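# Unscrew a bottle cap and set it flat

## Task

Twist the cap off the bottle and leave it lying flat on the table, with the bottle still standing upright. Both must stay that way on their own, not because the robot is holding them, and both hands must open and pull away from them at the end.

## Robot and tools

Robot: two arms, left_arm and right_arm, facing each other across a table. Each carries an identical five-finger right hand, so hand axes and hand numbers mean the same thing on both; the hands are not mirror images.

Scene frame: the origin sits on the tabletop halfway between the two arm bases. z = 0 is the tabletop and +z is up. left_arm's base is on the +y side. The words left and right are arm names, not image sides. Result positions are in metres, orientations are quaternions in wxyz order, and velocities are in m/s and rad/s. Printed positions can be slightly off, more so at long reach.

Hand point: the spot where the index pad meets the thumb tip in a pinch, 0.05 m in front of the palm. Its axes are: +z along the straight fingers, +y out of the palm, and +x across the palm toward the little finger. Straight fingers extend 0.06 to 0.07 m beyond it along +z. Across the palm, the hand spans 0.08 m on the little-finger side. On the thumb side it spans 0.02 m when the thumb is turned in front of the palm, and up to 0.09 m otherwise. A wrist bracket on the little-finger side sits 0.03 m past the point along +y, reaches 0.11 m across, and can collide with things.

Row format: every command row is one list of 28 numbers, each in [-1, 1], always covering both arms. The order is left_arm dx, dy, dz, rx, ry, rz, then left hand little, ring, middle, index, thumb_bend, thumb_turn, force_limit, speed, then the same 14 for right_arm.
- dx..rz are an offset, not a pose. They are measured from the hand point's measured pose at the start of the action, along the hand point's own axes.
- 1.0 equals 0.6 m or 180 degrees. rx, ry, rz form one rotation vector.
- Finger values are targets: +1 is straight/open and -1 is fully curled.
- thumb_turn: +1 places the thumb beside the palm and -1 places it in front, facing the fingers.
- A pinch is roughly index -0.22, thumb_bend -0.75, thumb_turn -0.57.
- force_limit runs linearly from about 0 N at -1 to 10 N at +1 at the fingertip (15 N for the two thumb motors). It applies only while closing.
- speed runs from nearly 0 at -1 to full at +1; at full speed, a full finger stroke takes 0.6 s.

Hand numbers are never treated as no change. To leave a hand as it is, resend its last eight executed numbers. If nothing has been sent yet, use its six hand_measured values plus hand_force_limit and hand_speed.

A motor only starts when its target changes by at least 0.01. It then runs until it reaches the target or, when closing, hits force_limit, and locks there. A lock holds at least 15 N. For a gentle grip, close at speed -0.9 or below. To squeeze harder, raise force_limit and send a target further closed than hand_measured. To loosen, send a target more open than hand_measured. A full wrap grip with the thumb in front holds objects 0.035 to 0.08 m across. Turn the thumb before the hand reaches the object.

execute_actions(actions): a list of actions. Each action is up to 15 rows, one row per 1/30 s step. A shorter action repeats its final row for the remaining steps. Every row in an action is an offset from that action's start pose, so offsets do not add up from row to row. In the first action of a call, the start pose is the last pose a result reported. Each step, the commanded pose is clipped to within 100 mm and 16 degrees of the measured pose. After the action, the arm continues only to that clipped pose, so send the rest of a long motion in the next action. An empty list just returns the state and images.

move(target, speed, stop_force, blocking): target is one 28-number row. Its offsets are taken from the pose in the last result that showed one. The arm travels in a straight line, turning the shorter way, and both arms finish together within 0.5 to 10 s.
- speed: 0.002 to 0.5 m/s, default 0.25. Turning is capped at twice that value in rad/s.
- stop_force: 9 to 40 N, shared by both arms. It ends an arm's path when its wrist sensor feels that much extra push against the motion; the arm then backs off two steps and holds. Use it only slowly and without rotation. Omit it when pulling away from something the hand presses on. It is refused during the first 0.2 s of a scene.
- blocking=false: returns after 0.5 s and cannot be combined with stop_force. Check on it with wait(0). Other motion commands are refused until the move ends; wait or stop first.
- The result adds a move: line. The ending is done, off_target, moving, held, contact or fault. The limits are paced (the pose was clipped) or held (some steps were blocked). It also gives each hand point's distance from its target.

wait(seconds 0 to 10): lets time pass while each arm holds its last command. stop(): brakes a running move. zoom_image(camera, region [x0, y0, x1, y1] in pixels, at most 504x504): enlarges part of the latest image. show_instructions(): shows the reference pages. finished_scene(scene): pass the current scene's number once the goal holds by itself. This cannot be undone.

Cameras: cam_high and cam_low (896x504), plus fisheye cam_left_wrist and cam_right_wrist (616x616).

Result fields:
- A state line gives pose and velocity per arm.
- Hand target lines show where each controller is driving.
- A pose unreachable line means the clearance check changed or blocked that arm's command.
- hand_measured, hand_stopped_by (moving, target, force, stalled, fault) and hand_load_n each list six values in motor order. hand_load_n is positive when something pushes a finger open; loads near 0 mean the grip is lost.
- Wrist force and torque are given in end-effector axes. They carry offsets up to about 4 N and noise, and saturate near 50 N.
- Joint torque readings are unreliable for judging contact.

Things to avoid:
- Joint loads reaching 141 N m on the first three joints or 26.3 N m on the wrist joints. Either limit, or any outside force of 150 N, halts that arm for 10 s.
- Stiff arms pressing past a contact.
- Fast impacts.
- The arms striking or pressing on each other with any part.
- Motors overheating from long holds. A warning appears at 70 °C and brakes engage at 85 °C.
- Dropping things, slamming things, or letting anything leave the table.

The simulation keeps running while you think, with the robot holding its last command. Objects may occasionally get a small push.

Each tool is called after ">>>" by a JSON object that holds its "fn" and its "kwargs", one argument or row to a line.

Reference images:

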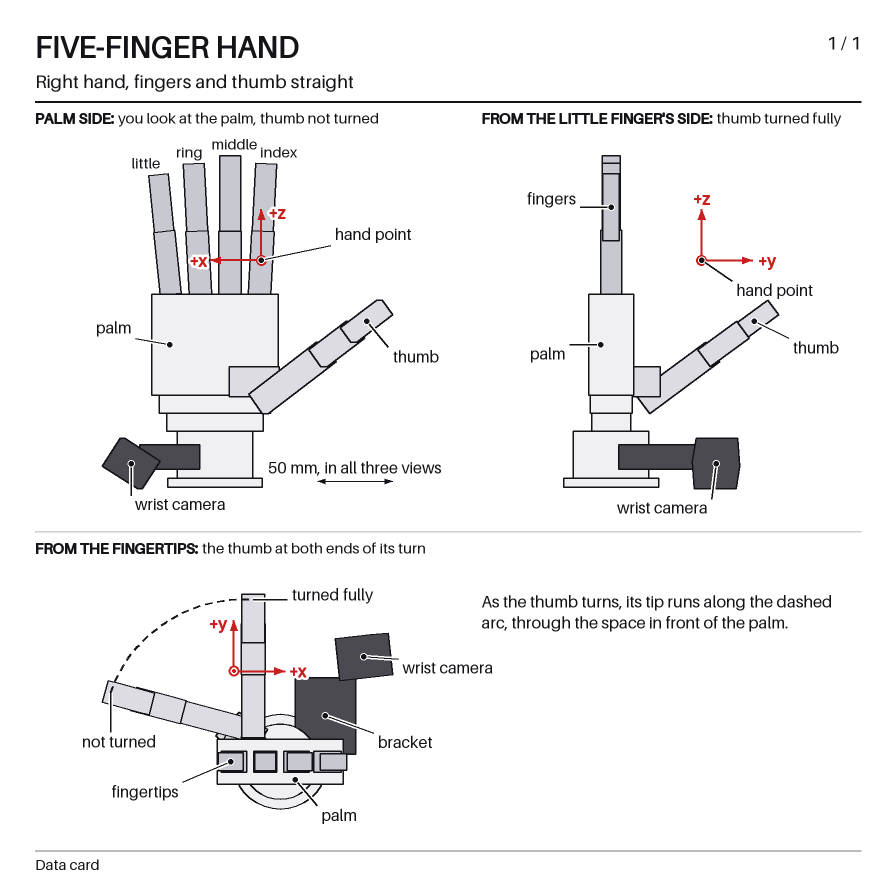

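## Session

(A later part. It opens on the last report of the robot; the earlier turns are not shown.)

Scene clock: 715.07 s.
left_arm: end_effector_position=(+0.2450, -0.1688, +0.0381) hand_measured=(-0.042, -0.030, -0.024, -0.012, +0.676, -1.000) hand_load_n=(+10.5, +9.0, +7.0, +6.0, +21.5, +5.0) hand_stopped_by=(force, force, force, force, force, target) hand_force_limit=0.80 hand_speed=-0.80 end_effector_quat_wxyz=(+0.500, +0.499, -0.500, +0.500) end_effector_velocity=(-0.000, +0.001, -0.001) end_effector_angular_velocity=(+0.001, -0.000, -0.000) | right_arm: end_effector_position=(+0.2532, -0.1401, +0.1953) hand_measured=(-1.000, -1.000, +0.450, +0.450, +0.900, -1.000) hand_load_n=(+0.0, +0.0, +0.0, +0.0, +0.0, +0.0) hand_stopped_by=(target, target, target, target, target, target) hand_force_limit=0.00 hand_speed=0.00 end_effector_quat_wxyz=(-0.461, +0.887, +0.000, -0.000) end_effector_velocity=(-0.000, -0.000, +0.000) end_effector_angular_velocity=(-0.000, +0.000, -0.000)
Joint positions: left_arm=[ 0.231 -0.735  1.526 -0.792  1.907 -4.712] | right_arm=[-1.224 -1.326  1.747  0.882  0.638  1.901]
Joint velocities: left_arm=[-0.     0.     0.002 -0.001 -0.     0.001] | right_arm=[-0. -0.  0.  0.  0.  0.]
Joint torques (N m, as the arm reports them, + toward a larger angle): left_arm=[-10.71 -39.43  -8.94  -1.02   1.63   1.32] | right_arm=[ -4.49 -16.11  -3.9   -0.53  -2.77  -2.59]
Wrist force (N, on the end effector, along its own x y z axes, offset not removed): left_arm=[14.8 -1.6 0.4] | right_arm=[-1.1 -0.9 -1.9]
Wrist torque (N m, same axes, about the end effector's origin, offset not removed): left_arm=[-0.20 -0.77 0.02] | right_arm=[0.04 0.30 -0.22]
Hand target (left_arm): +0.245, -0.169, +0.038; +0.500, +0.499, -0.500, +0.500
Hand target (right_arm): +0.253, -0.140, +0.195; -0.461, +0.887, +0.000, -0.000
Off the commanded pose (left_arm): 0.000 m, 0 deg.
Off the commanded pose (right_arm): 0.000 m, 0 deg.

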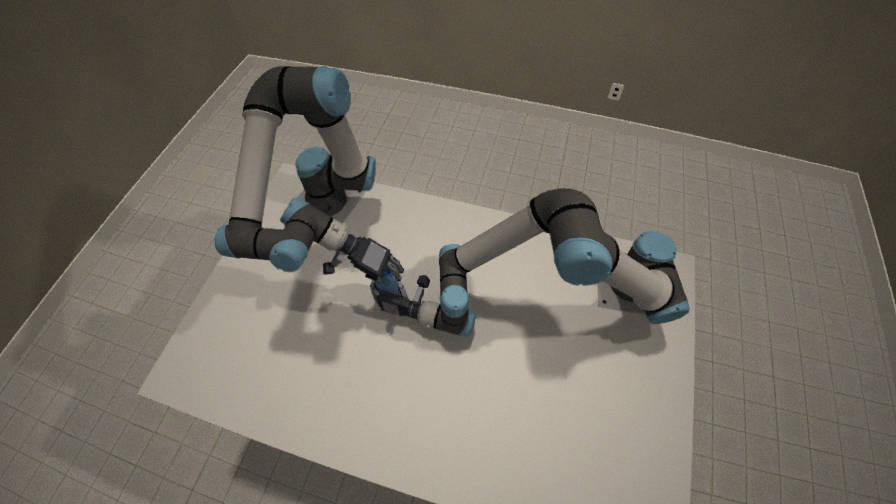

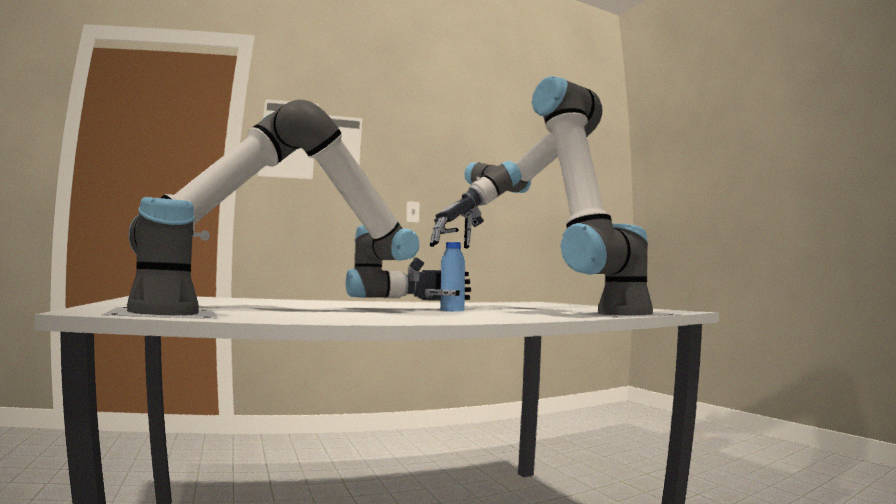

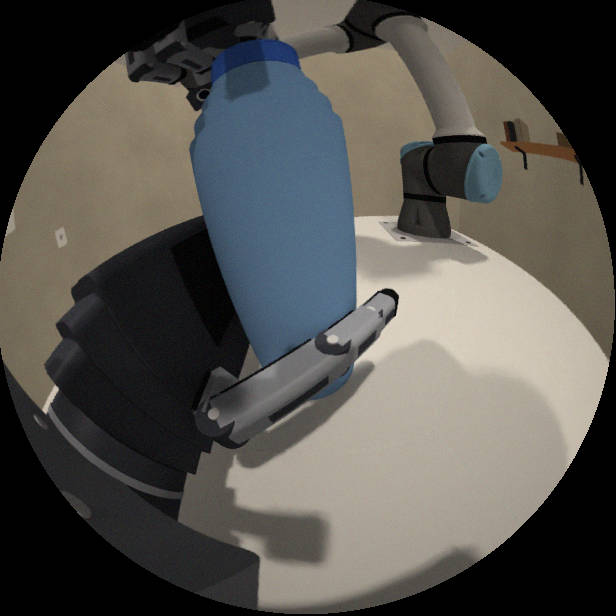

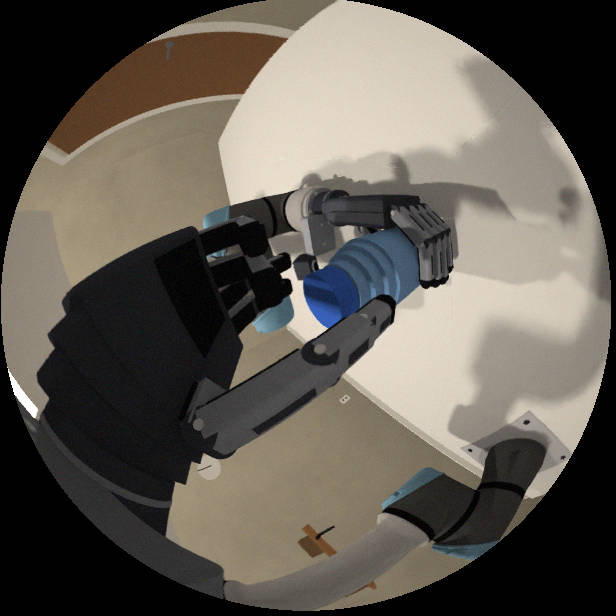

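>>> {"fn": "execute_actions", "kwargs": {
  "actions": [
    [[0,0,0,0,0,0,-0.8,-0.8,-0.8,-0.8,-0.8,-1,0.8,-0.8, 0,0,0,0,0,0,-1,-1,-0.5,-0.5,-0.5,-1,0.6,-0.75]],
    [[0,0,0,0,0,0,-0.8,-0.8,-0.8,-0.8,-0.8,-1,0.8,-0.8, 0,0,0,0,0,0,-1,-1,-0.5,-0.5,-0.5,-1,0.6,-0.75]],
    [[0,0,0,0,0,0,-0.8,-0.8,-0.8,-0.8,-0.8,-1,0.8,-0.8, 0,0,0,0,0,0,-1,-1,-0.5,-0.5,-0.5,-1,0.6,-0.75]]
  ]
}}

>>> {"fn": "zoom_image", "kwargs": {
  "camera": "cam_low",
  "region": [390, 170, 550, 290]
}}

Scene clock: 737.43 s.
left_arm: end_effector_position=(+0.2450, -0.1688, +0.0381) hand_measured=(-0.042, -0.030, -0.024, -0.012, +0.676, -1.000) hand_load_n=(+15.0, +12.0, +8.0, +4.0, +21.0, +2.0) hand_stopped_by=(force, force, force, force, force, target) hand_force_limit=0.80 hand_speed=-0.80 end_effector_quat_wxyz=(+0.500, +0.499, -0.500, +0.500) end_effector_velocity=(-0.000, -0.001, +0.001) end_effector_angular_velocity=(-0.002, -0.000, -0.000) | right_arm: end_effector_position=(+0.2532, -0.1400, +0.1953) hand_measured=(-1.000, -1.000, -0.018, +0.024, +0.532, -1.000) hand_load_n=(+0.0, +0.0, +8.5, +4.5, +0.0, +0.0) hand_stopped_by=(target, target, force, force, moving, target) hand_force_limit=0.60 hand_speed=-0.75 end_effector_quat_wxyz=(-0.461, +0.887, +0.000, -0.000) end_effector_velocity=(+0.000, +0.000, +0.000) end_effector_angular_velocity=(+0.000, -0.002, +0.001)
Joint positions: left_arm=[ 0.231 -0.735  1.526 -0.792  1.907 -4.712] | right_arm=[-1.224 -1.326  1.747  0.882  0.638  1.901]
Joint velocities: left_arm=[-0.     0.    -0.002  0.     0.    -0.001] | right_arm=[ 0.    -0.001 -0.001 -0.    -0.    -0.002]
Joint torques (N m, as the arm reports them, + toward a larger angle): left_arm=[  0.64 -38.96  -9.45  -1.02   1.61   1.37] | right_arm=[ -5.32 -18.78  -6.61   0.95   2.97  -2.44]
Wrist force (N, on the end effector, along its own x y z axes, offset not removed): left_arm=[1.7 2.7 9.9] | right_arm=[0.5 -11.1 7.4]
Wrist torque (N m, same axes, about the end effector's origin, offset not removed): left_arm=[0.01 -1.30 -0.36] | right_arm=[0.00 0.08 -0.38]
Hand target (left_arm): +0.245, -0.169, +0.038; +0.500, +0.499, -0.500, +0.500
Hand target (right_arm): +0.253, -0.140, +0.195; -0.461, +0.887, +0.000, -0.000
Off the commanded pose (left_arm): 0.000 m, 0 deg.
Off the commanded pose (right_arm): 0.000 m, 0 deg.

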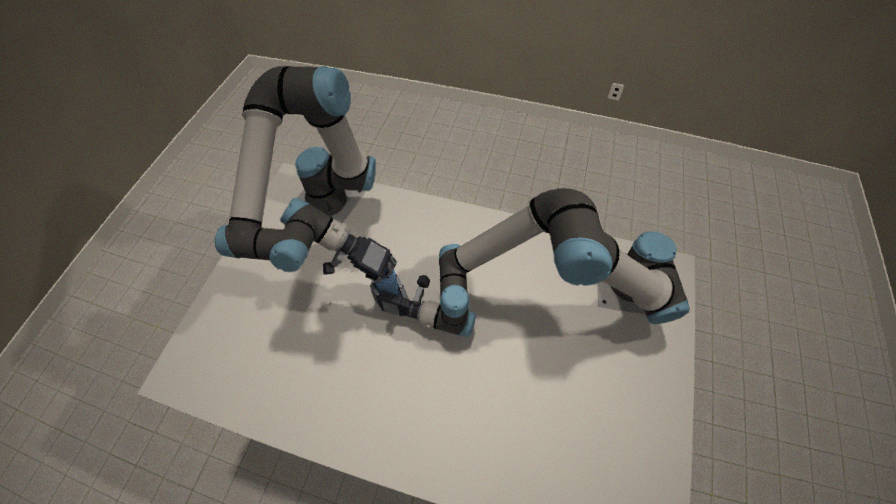

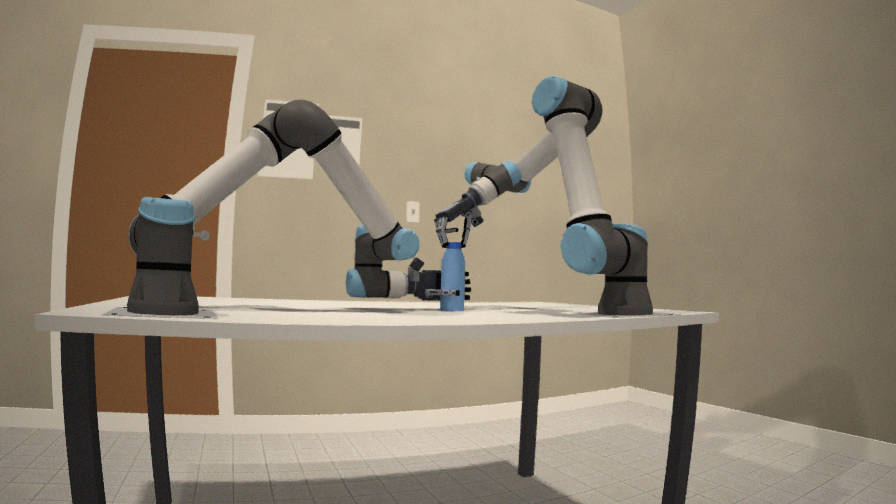

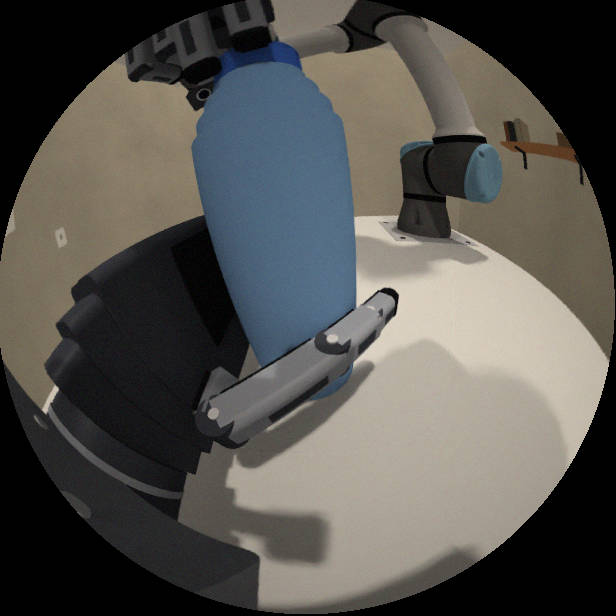

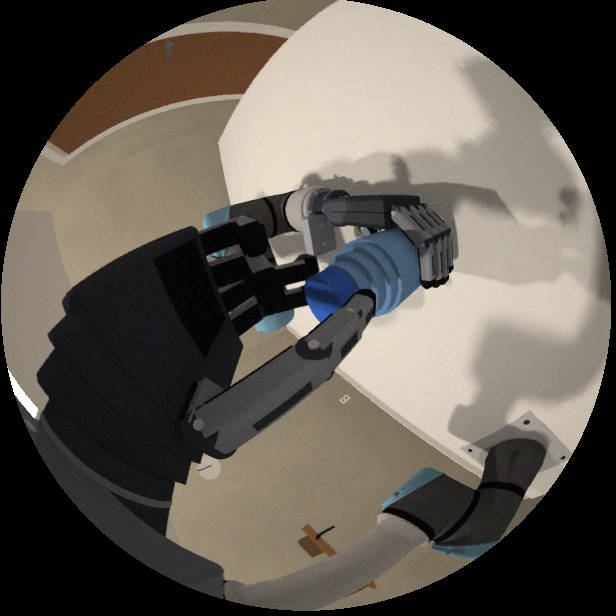

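Region (390, 170, 550, 290) of cam_low's 896x504 image, scaled by 3.150, with more detail than that image has; it fills the top 378 rows of this view, and the rest is white.

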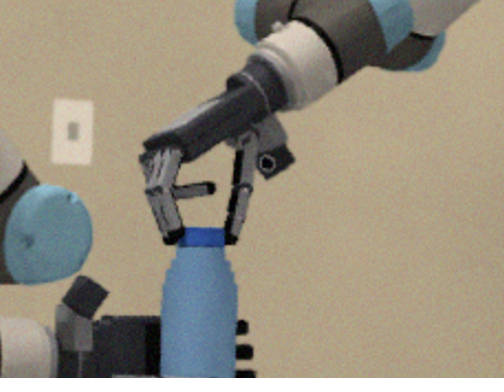

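>>> {"fn": "wait", "kwargs": {
  "seconds": 1
}}

>>> {"fn": "zoom_image", "kwargs": {
  "camera": "cam_low",
  "region": [420, 215, 490, 265]
}}

Scene clock: 747.33 s.
left_arm: end_effector_position=(+0.2450, -0.1688, +0.0381) hand_measured=(-0.042, -0.030, -0.024, -0.012, +0.676, -1.000) hand_load_n=(+13.5, +11.0, +7.5, +4.5, +21.0, +3.0) hand_stopped_by=(force, force, force, force, force, target) hand_force_limit=0.80 hand_speed=-0.80 end_effector_quat_wxyz=(+0.500, +0.499, -0.500, +0.500) end_effector_velocity=(-0.000, +0.000, -0.000) end_effector_angular_velocity=(+0.001, +0.000, -0.000) | right_arm: end_effector_position=(+0.2532, -0.1401, +0.1953) hand_measured=(-1.000, -1.000, -0.018, +0.024, +0.226, -1.000) hand_load_n=(+0.0, +0.0, +11.0, +7.5, +11.5, +0.0) hand_stopped_by=(target, target, force, force, force, target) hand_force_limit=0.60 hand_speed=-0.75 end_effector_quat_wxyz=(-0.461, +0.887, +0.000, -0.000) end_effector_velocity=(-0.000, +0.000, -0.000) end_effector_angular_velocity=(+0.001, +0.001, +0.000)
Joint positions: left_arm=[ 0.231 -0.735  1.526 -0.792  1.907 -4.712] | right_arm=[-1.224 -1.326  1.747  0.882  0.638  1.901]
Joint velocities: left_arm=[-0.  0.  0.  0.  0. -0.] | right_arm=[-0.     0.     0.     0.    -0.001 -0.001]
Joint torques (N m, as the arm reports them, + toward a larger angle): left_arm=[ 10.66 -39.08  -8.77  -1.02   1.65   1.4 ] | right_arm=[ -4.38 -38.37 -18.56   5.81  -0.81  -2.7 ]
Wrist force (N, on the end effector, along its own x y z axes, offset not removed): left_arm=[9.2 1.3 10.6] | right_arm=[1.1 -9.4 7.9]
Wrist torque (N m, same axes, about the end effector's origin, offset not removed): left_arm=[-0.52 -1.63 0.00] | right_arm=[0.02 0.23 -0.39]
Hand target (left_arm): +0.245, -0.169, +0.038; +0.500, +0.499, -0.500, +0.500
Hand target (right_arm): +0.253, -0.140, +0.195; -0.461, +0.887, +0.000, -0.000
Off the commanded pose (left_arm): 0.000 m, 0 deg.
Off the commanded pose (right_arm): 0.000 m, 0 deg.
wait: 1.00 s; at rest from the start

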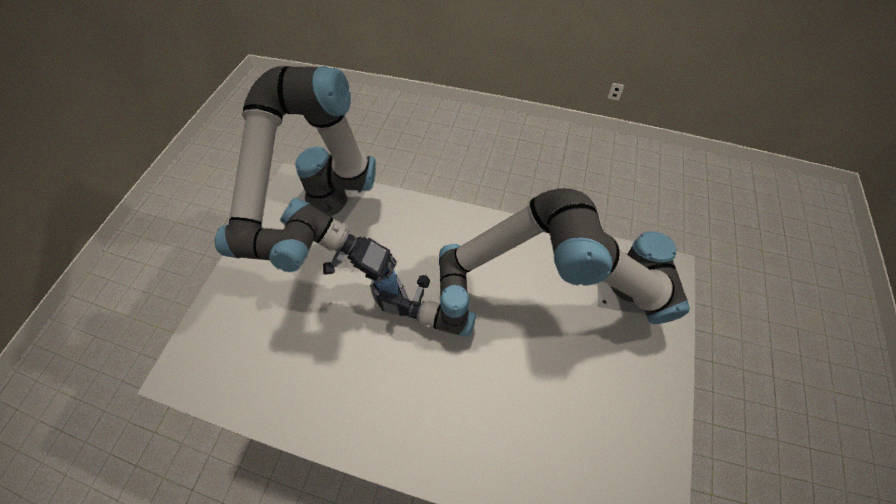

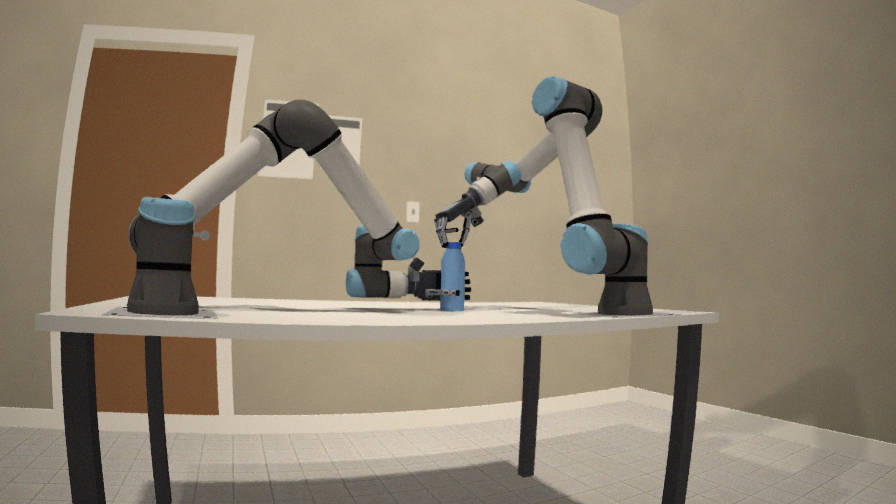

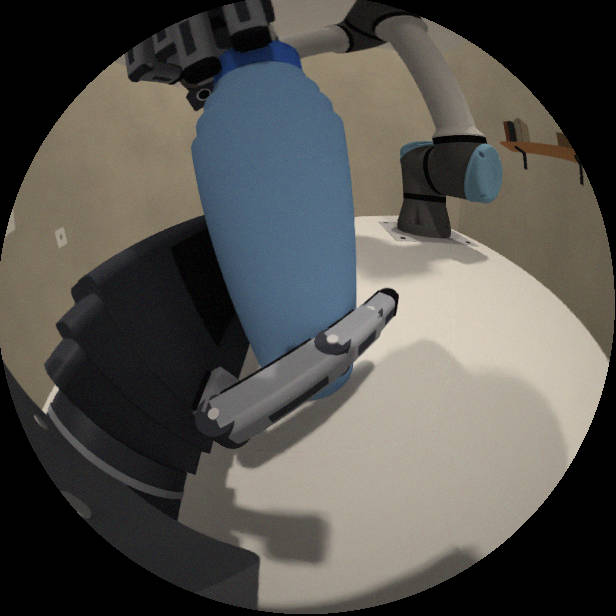

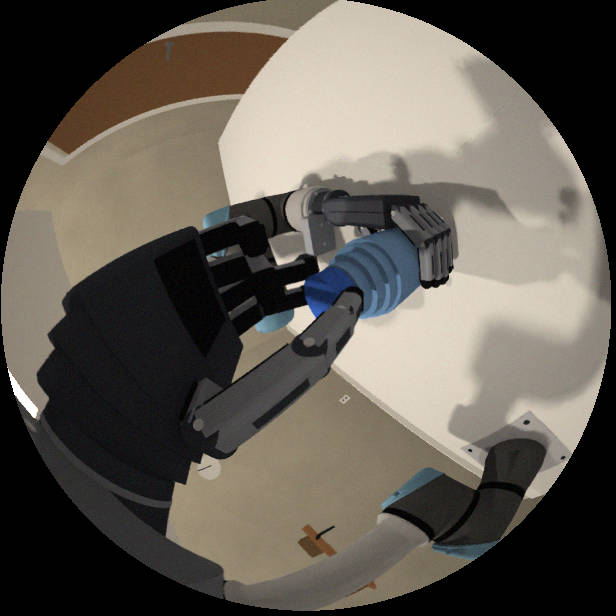

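Region (420, 215, 490, 265) of cam_low's 896x504 image, scaled by 7.200, with more detail than that image has; it fills the top 360 rows of this view, and the rest is white.

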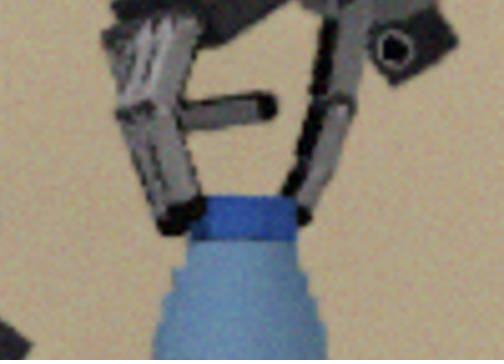

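>>> {"fn": "execute_actions", "kwargs": {
  "actions": [
    [[0,0,0,0,0,0,-0.8,-0.8,-0.8,-0.8,-0.8,-1,0.8,-0.8, 0,-0.0019,0.0027,0,0,0,-1,-1,-0.5,-0.5,-0.5,-1,0.6,-0.75]],
    [[0,0,0,0,0,0,-0.8,-0.8,-0.8,-0.8,-0.8,-1,0.8,-0.8, 0,0,0,0,0,0,-1,-1,-0.5,-0.5,-0.5,-1,0.6,-0.75]]
  ]
}}

Scene clock: 794.53 s.
left_arm: end_effector_position=(+0.2450, -0.1688, +0.0381) hand_measured=(-0.042, -0.030, -0.024, -0.012, +0.676, -1.000) hand_load_n=(+9.0, +7.5, +6.0, +5.0, +21.0, +5.0) hand_stopped_by=(force, force, force, force, force, target) hand_force_limit=0.80 hand_speed=-0.80 end_effector_quat_wxyz=(+0.500, +0.499, -0.500, +0.500) end_effector_velocity=(-0.000, -0.001, +0.000) end_effector_angular_velocity=(-0.001, -0.000, -0.001) | right_arm: end_effector_position=(+0.2532, -0.1381, +0.1953) hand_measured=(-1.000, -1.000, -0.018, +0.024, +0.226, -1.000) hand_load_n=(+0.0, +0.0, +7.5, +4.0, +13.5, -0.5) hand_stopped_by=(target, target, force, force, force, target) hand_force_limit=0.60 hand_speed=-0.75 end_effector_quat_wxyz=(-0.461, +0.887, +0.000, -0.000) end_effector_velocity=(-0.000, -0.000, -0.000) end_effector_angular_velocity=(-0.000, +0.001, +0.000)
Joint positions: left_arm=[ 0.231 -0.735  1.526 -0.792  1.907 -4.712] | right_arm=[-1.219 -1.325  1.743  0.877  0.64   1.91 ]
Joint velocities: left_arm=[-0.001  0.    -0.001  0.    -0.     0.   ] | right_arm=[-0.  0.  0.  0.  0. -0.]
Joint torques (N m, as the arm reports them, + toward a larger angle): left_arm=[  3.86 -39.32  -8.64  -1.03   0.96   1.42] | right_arm=[  5.46 -16.45 -26.99   0.55  -0.32   1.38]
Wrist force (N, on the end effector, along its own x y z axes, offset not removed): left_arm=[16.4 2.1 -8.5] | right_arm=[4.1 -4.2 -5.8]
Wrist torque (N m, same axes, about the end effector's origin, offset not removed): left_arm=[0.15 -0.56 -0.05] | right_arm=[-0.35 -0.09 -0.14]
Hand target (left_arm): +0.245, -0.169, +0.038; +0.500, +0.499, -0.500, +0.500
Hand target (right_arm): +0.253, -0.138, +0.195; -0.461, +0.887, +0.000, -0.000
Off the commanded pose (left_arm): 0.000 m, 0 deg.
Off the commanded pose (right_arm): 0.000 m, 0 deg.

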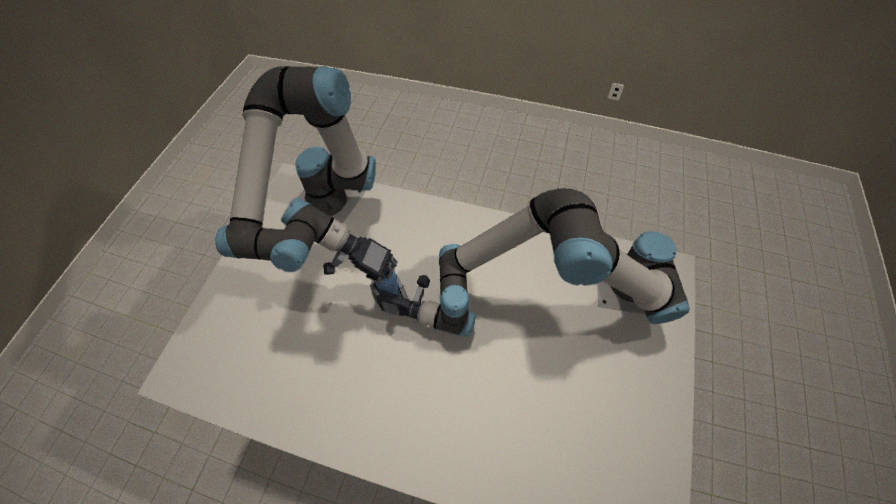

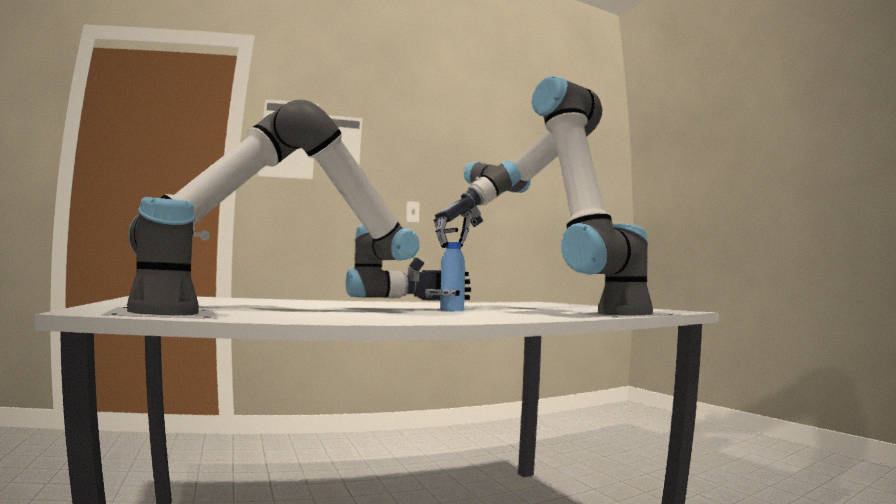

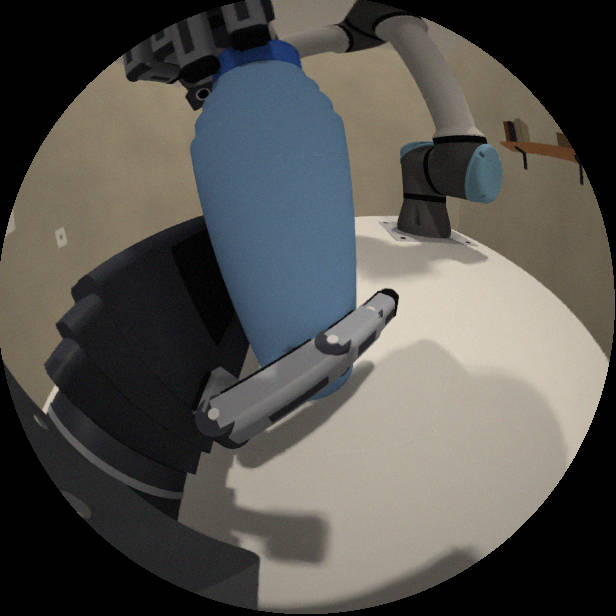

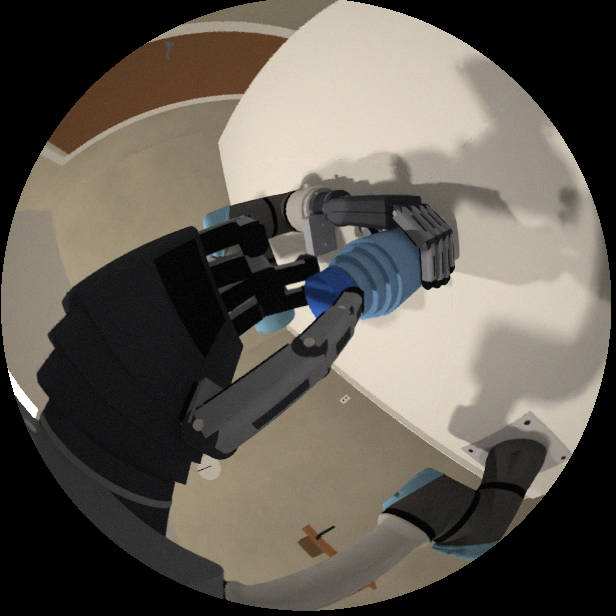

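>>> {"fn": "execute_actions", "kwargs": {
  "actions": [
    [[0,0,0,0,0,0,-0.8,-0.8,-0.8,-0.8,-0.8,-1,0.8,-0.8, 0,0,0,0,0,0,-1,-1,-0.5,-0.6,-0.5,-1,0.5,-0.9]],
    [[0,0,0,0,0,0,-0.8,-0.8,-0.8,-0.8,-0.8,-1,0.8,-0.8, 0,0,0,0,0,0,-1,-1,-0.5,-0.6,-0.5,-1,0.5,-0.9]]
  ]
}}

Scene clock: 808.37 s.
left_arm: end_effector_position=(+0.2450, -0.1688, +0.0381) hand_measured=(-0.042, -0.030, -0.024, -0.012, +0.676, -1.000) hand_load_n=(+9.5, +8.0, +6.0, +5.0, +21.0, +4.5) hand_stopped_by=(force, force, force, force, force, target) hand_force_limit=0.80 hand_speed=-0.80 end_effector_quat_wxyz=(+0.500, +0.499, -0.500, +0.500) end_effector_velocity=(+0.000, +0.000, -0.000) end_effector_angular_velocity=(+0.001, -0.001, +0.000) | right_arm: end_effector_position=(+0.2532, -0.1381, +0.1953) hand_measured=(-1.000, -1.000, -0.018, +0.016, +0.228, -1.000) hand_load_n=(+0.0, +0.0, +7.0, +7.5, +14.0, -0.5) hand_stopped_by=(target, target, force, force, force, target) hand_force_limit=0.50 hand_speed=-0.90 end_effector_quat_wxyz=(-0.461, +0.887, +0.000, -0.000) end_effector_velocity=(+0.000, -0.000, -0.000) end_effector_angular_velocity=(-0.000, -0.000, +0.000)
Joint positions: left_arm=[ 0.231 -0.735  1.526 -0.792  1.907 -4.712] | right_arm=[-1.219 -1.325  1.743  0.877  0.64   1.91 ]
Joint velocities: left_arm=[ 0.    -0.     0.     0.    -0.     0.002] | right_arm=[-0.     0.001 -0.001  0.     0.    -0.001]
Joint torques (N m, as the arm reports them, + toward a larger angle): left_arm=[  3.22 -39.41  -8.78  -1.03   0.83   1.6 ] | right_arm=[  0.29 -30.72 -11.56   3.9   -2.52  -1.11]
Wrist force (N, on the end effector, along its own x y z axes, offset not removed): left_arm=[12.0 0.7 -5.4] | right_arm=[0.6 -2.7 -3.9]
Wrist torque (N m, same axes, about the end effector's origin, offset not removed): left_arm=[-0.07 -0.17 -0.11] | right_arm=[-0.19 0.22 -0.28]
Hand target (left_arm): +0.245, -0.169, +0.038; +0.500, +0.499, -0.500, +0.500
Hand target (right_arm): +0.253, -0.138, +0.195; -0.461, +0.887, +0.000, -0.000
Off the commanded pose (left_arm): 0.000 m, 0 deg.
Off the commanded pose (right_arm): 0.000 m, 0 deg.

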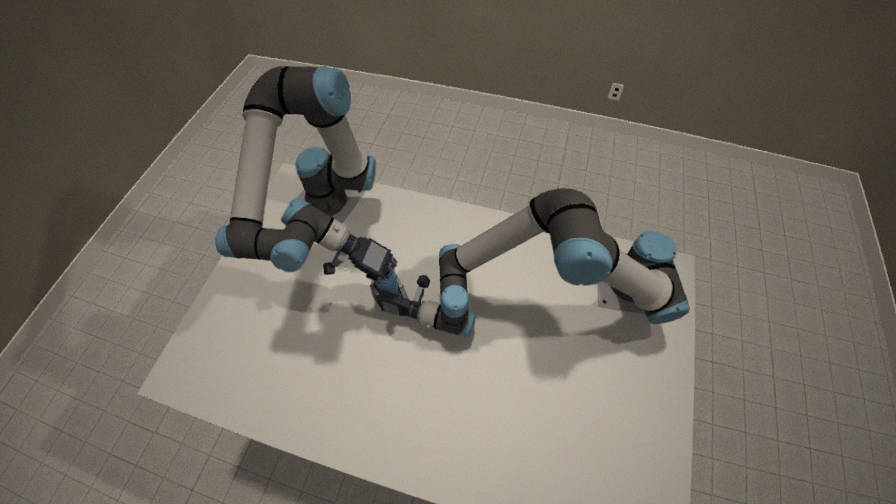

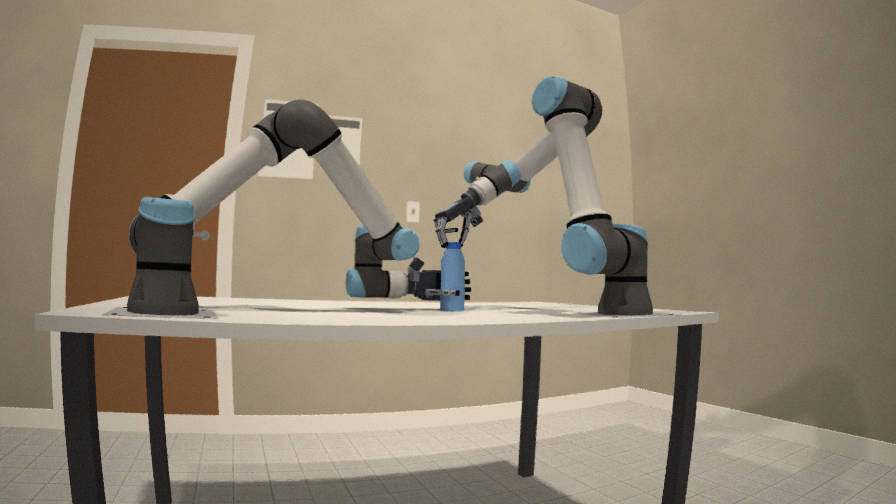

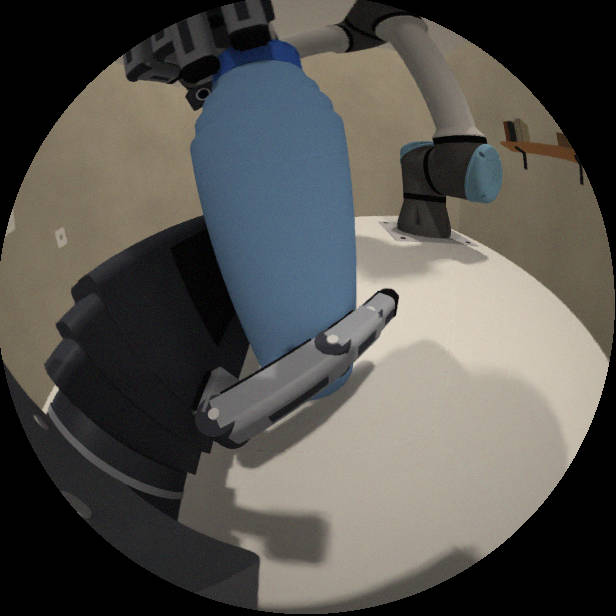

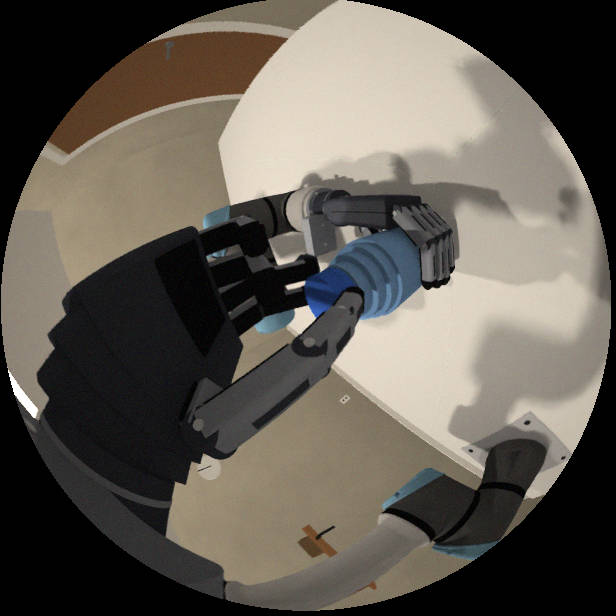

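>>> {"fn": "move", "kwargs": {
  "target": [0,0,0,0,0,0,-0.8,-0.8,-0.8,-0.8,-0.8,-1,0.8,-0.8, -0.00466,0.00533,-0.0076,0,-0.1365,-0.0956,-1,-1,-0.5,-0.6,-0.5,-1,0.5,-0.9],
  "speed": 0.15
}}

>>> {"fn": "zoom_image", "kwargs": {
  "camera": "cam_low",
  "region": [420, 215, 490, 265]
}}

Scene clock: 828.90 s.
left_arm: end_effector_position=(+0.2450, -0.1688, +0.0381) hand_measured=(-0.042, -0.030, -0.024, -0.012, +0.676, -1.000) hand_load_n=(+17.0, +13.5, +8.5, +3.5, +20.0, -0.5) hand_stopped_by=(force, force, force, force, force, target) hand_force_limit=0.80 hand_speed=-0.80 end_effector_quat_wxyz=(+0.500, +0.499, -0.500, +0.500) end_effector_velocity=(-0.001, +0.000, -0.001) end_effector_angular_velocity=(+0.001, -0.001, -0.001) | right_arm: end_effector_position=(+0.2504, -0.1436, +0.1951) hand_measured=(-1.000, -1.000, -0.018, +0.016, +0.228, -1.000) hand_load_n=(+0.0, +0.0, +10.5, +13.5, +9.5, +2.5) hand_stopped_by=(target, target, force, force, force, target) hand_force_limit=0.50 hand_speed=-0.90 end_effector_quat_wxyz=(-0.446, +0.857, +0.229, -0.119) end_effector_velocity=(+0.000, -0.000, +0.000) end_effector_angular_velocity=(+0.000, +0.001, +0.011)
Joint positions: left_arm=[ 0.231 -0.735  1.526 -0.792  1.907 -4.712] | right_arm=[-1.183 -1.078  1.572  1.459  0.667  1.098]
Joint velocities: left_arm=[-0.001 -0.     0.002 -0.001 -0.     0.001] | right_arm=[ 0.001  0.004 -0.004  0.012  0.003 -0.015]
Joint torques (N m, as the arm reports them, + toward a larger angle): left_arm=[  3.44 -38.72  -8.65  -1.04   0.82   1.52] | right_arm=[ -0.56 -21.39 -25.95   4.24   7.03  -2.76]
Wrist force (N, on the end effector, along its own x y z axes, offset not removed): left_arm=[1.6 1.1 23.7] | right_arm=[11.1 -25.2 6.3]
Wrist torque (N m, same axes, about the end effector's origin, offset not removed): left_arm=[0.09 -2.84 -0.15] | right_arm=[-0.12 0.15 -0.36]
Hand target (left_arm): +0.245, -0.169, +0.038; +0.500, +0.499, -0.500, +0.500
Hand target (right_arm): +0.250, -0.144, +0.195; -0.446, +0.857, +0.229, -0.120
Off the commanded pose (left_arm): 0.000 m, 0 deg.
Off the commanded pose (right_arm): 0.000 m, 0 deg.
move: done

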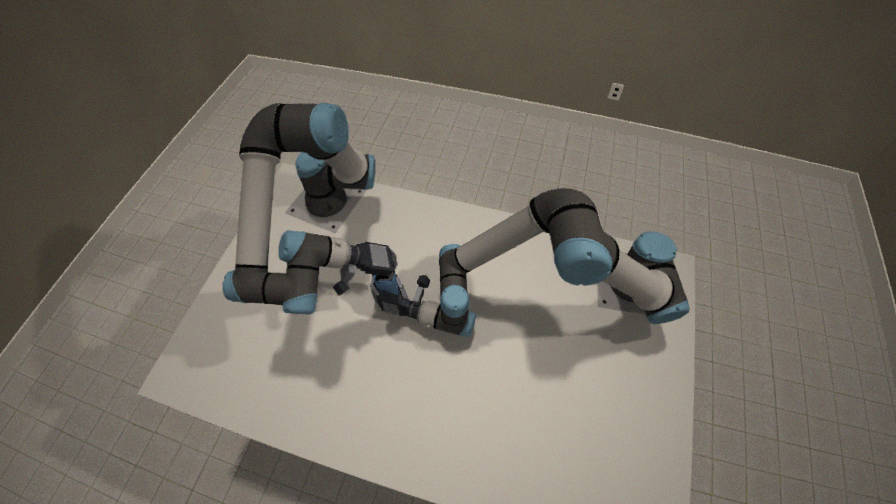

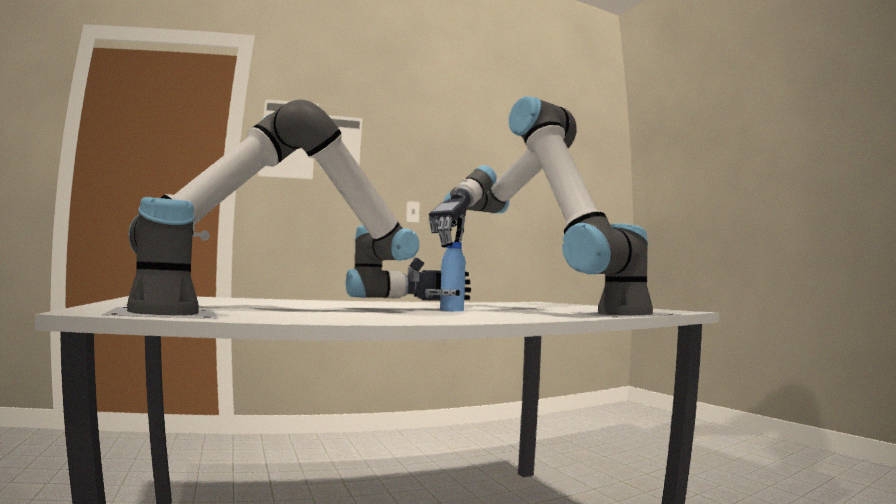

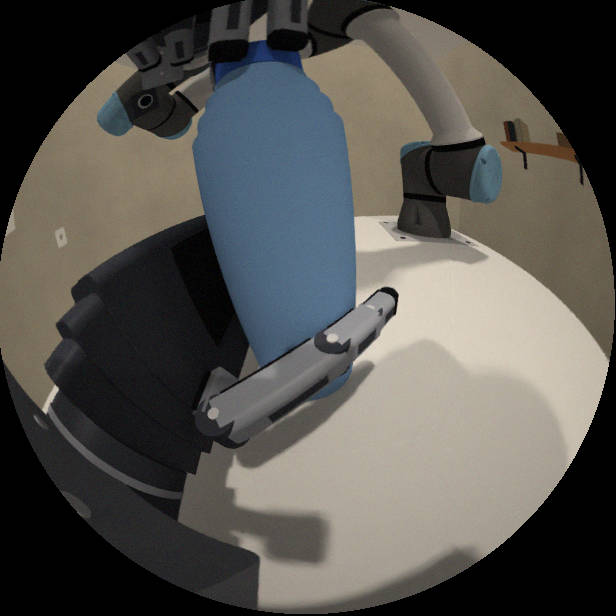

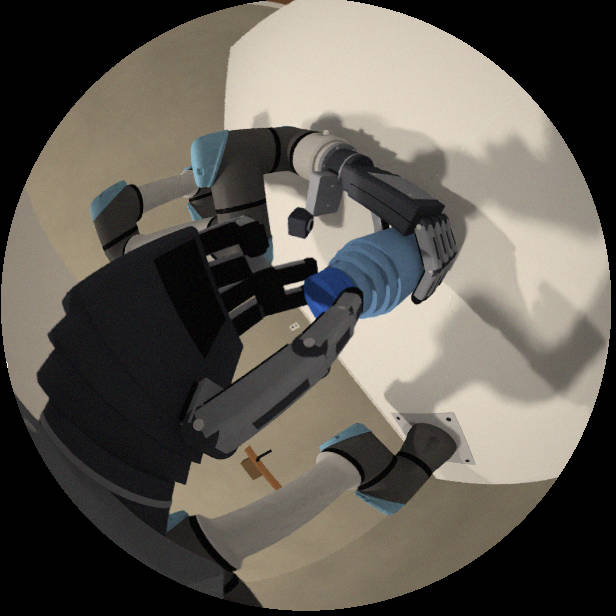

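Region (420, 215, 490, 265) of cam_low's 896x504 image, scaled by 7.200, with more detail than that image has; it fills the top 360 rows of this view, and the rest is white.

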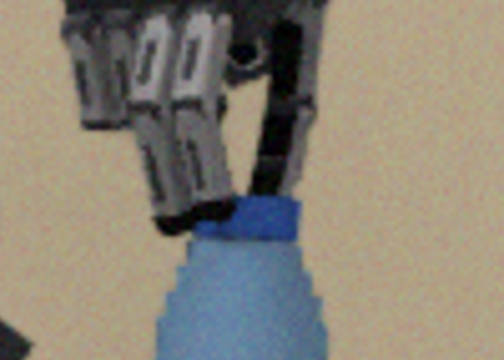

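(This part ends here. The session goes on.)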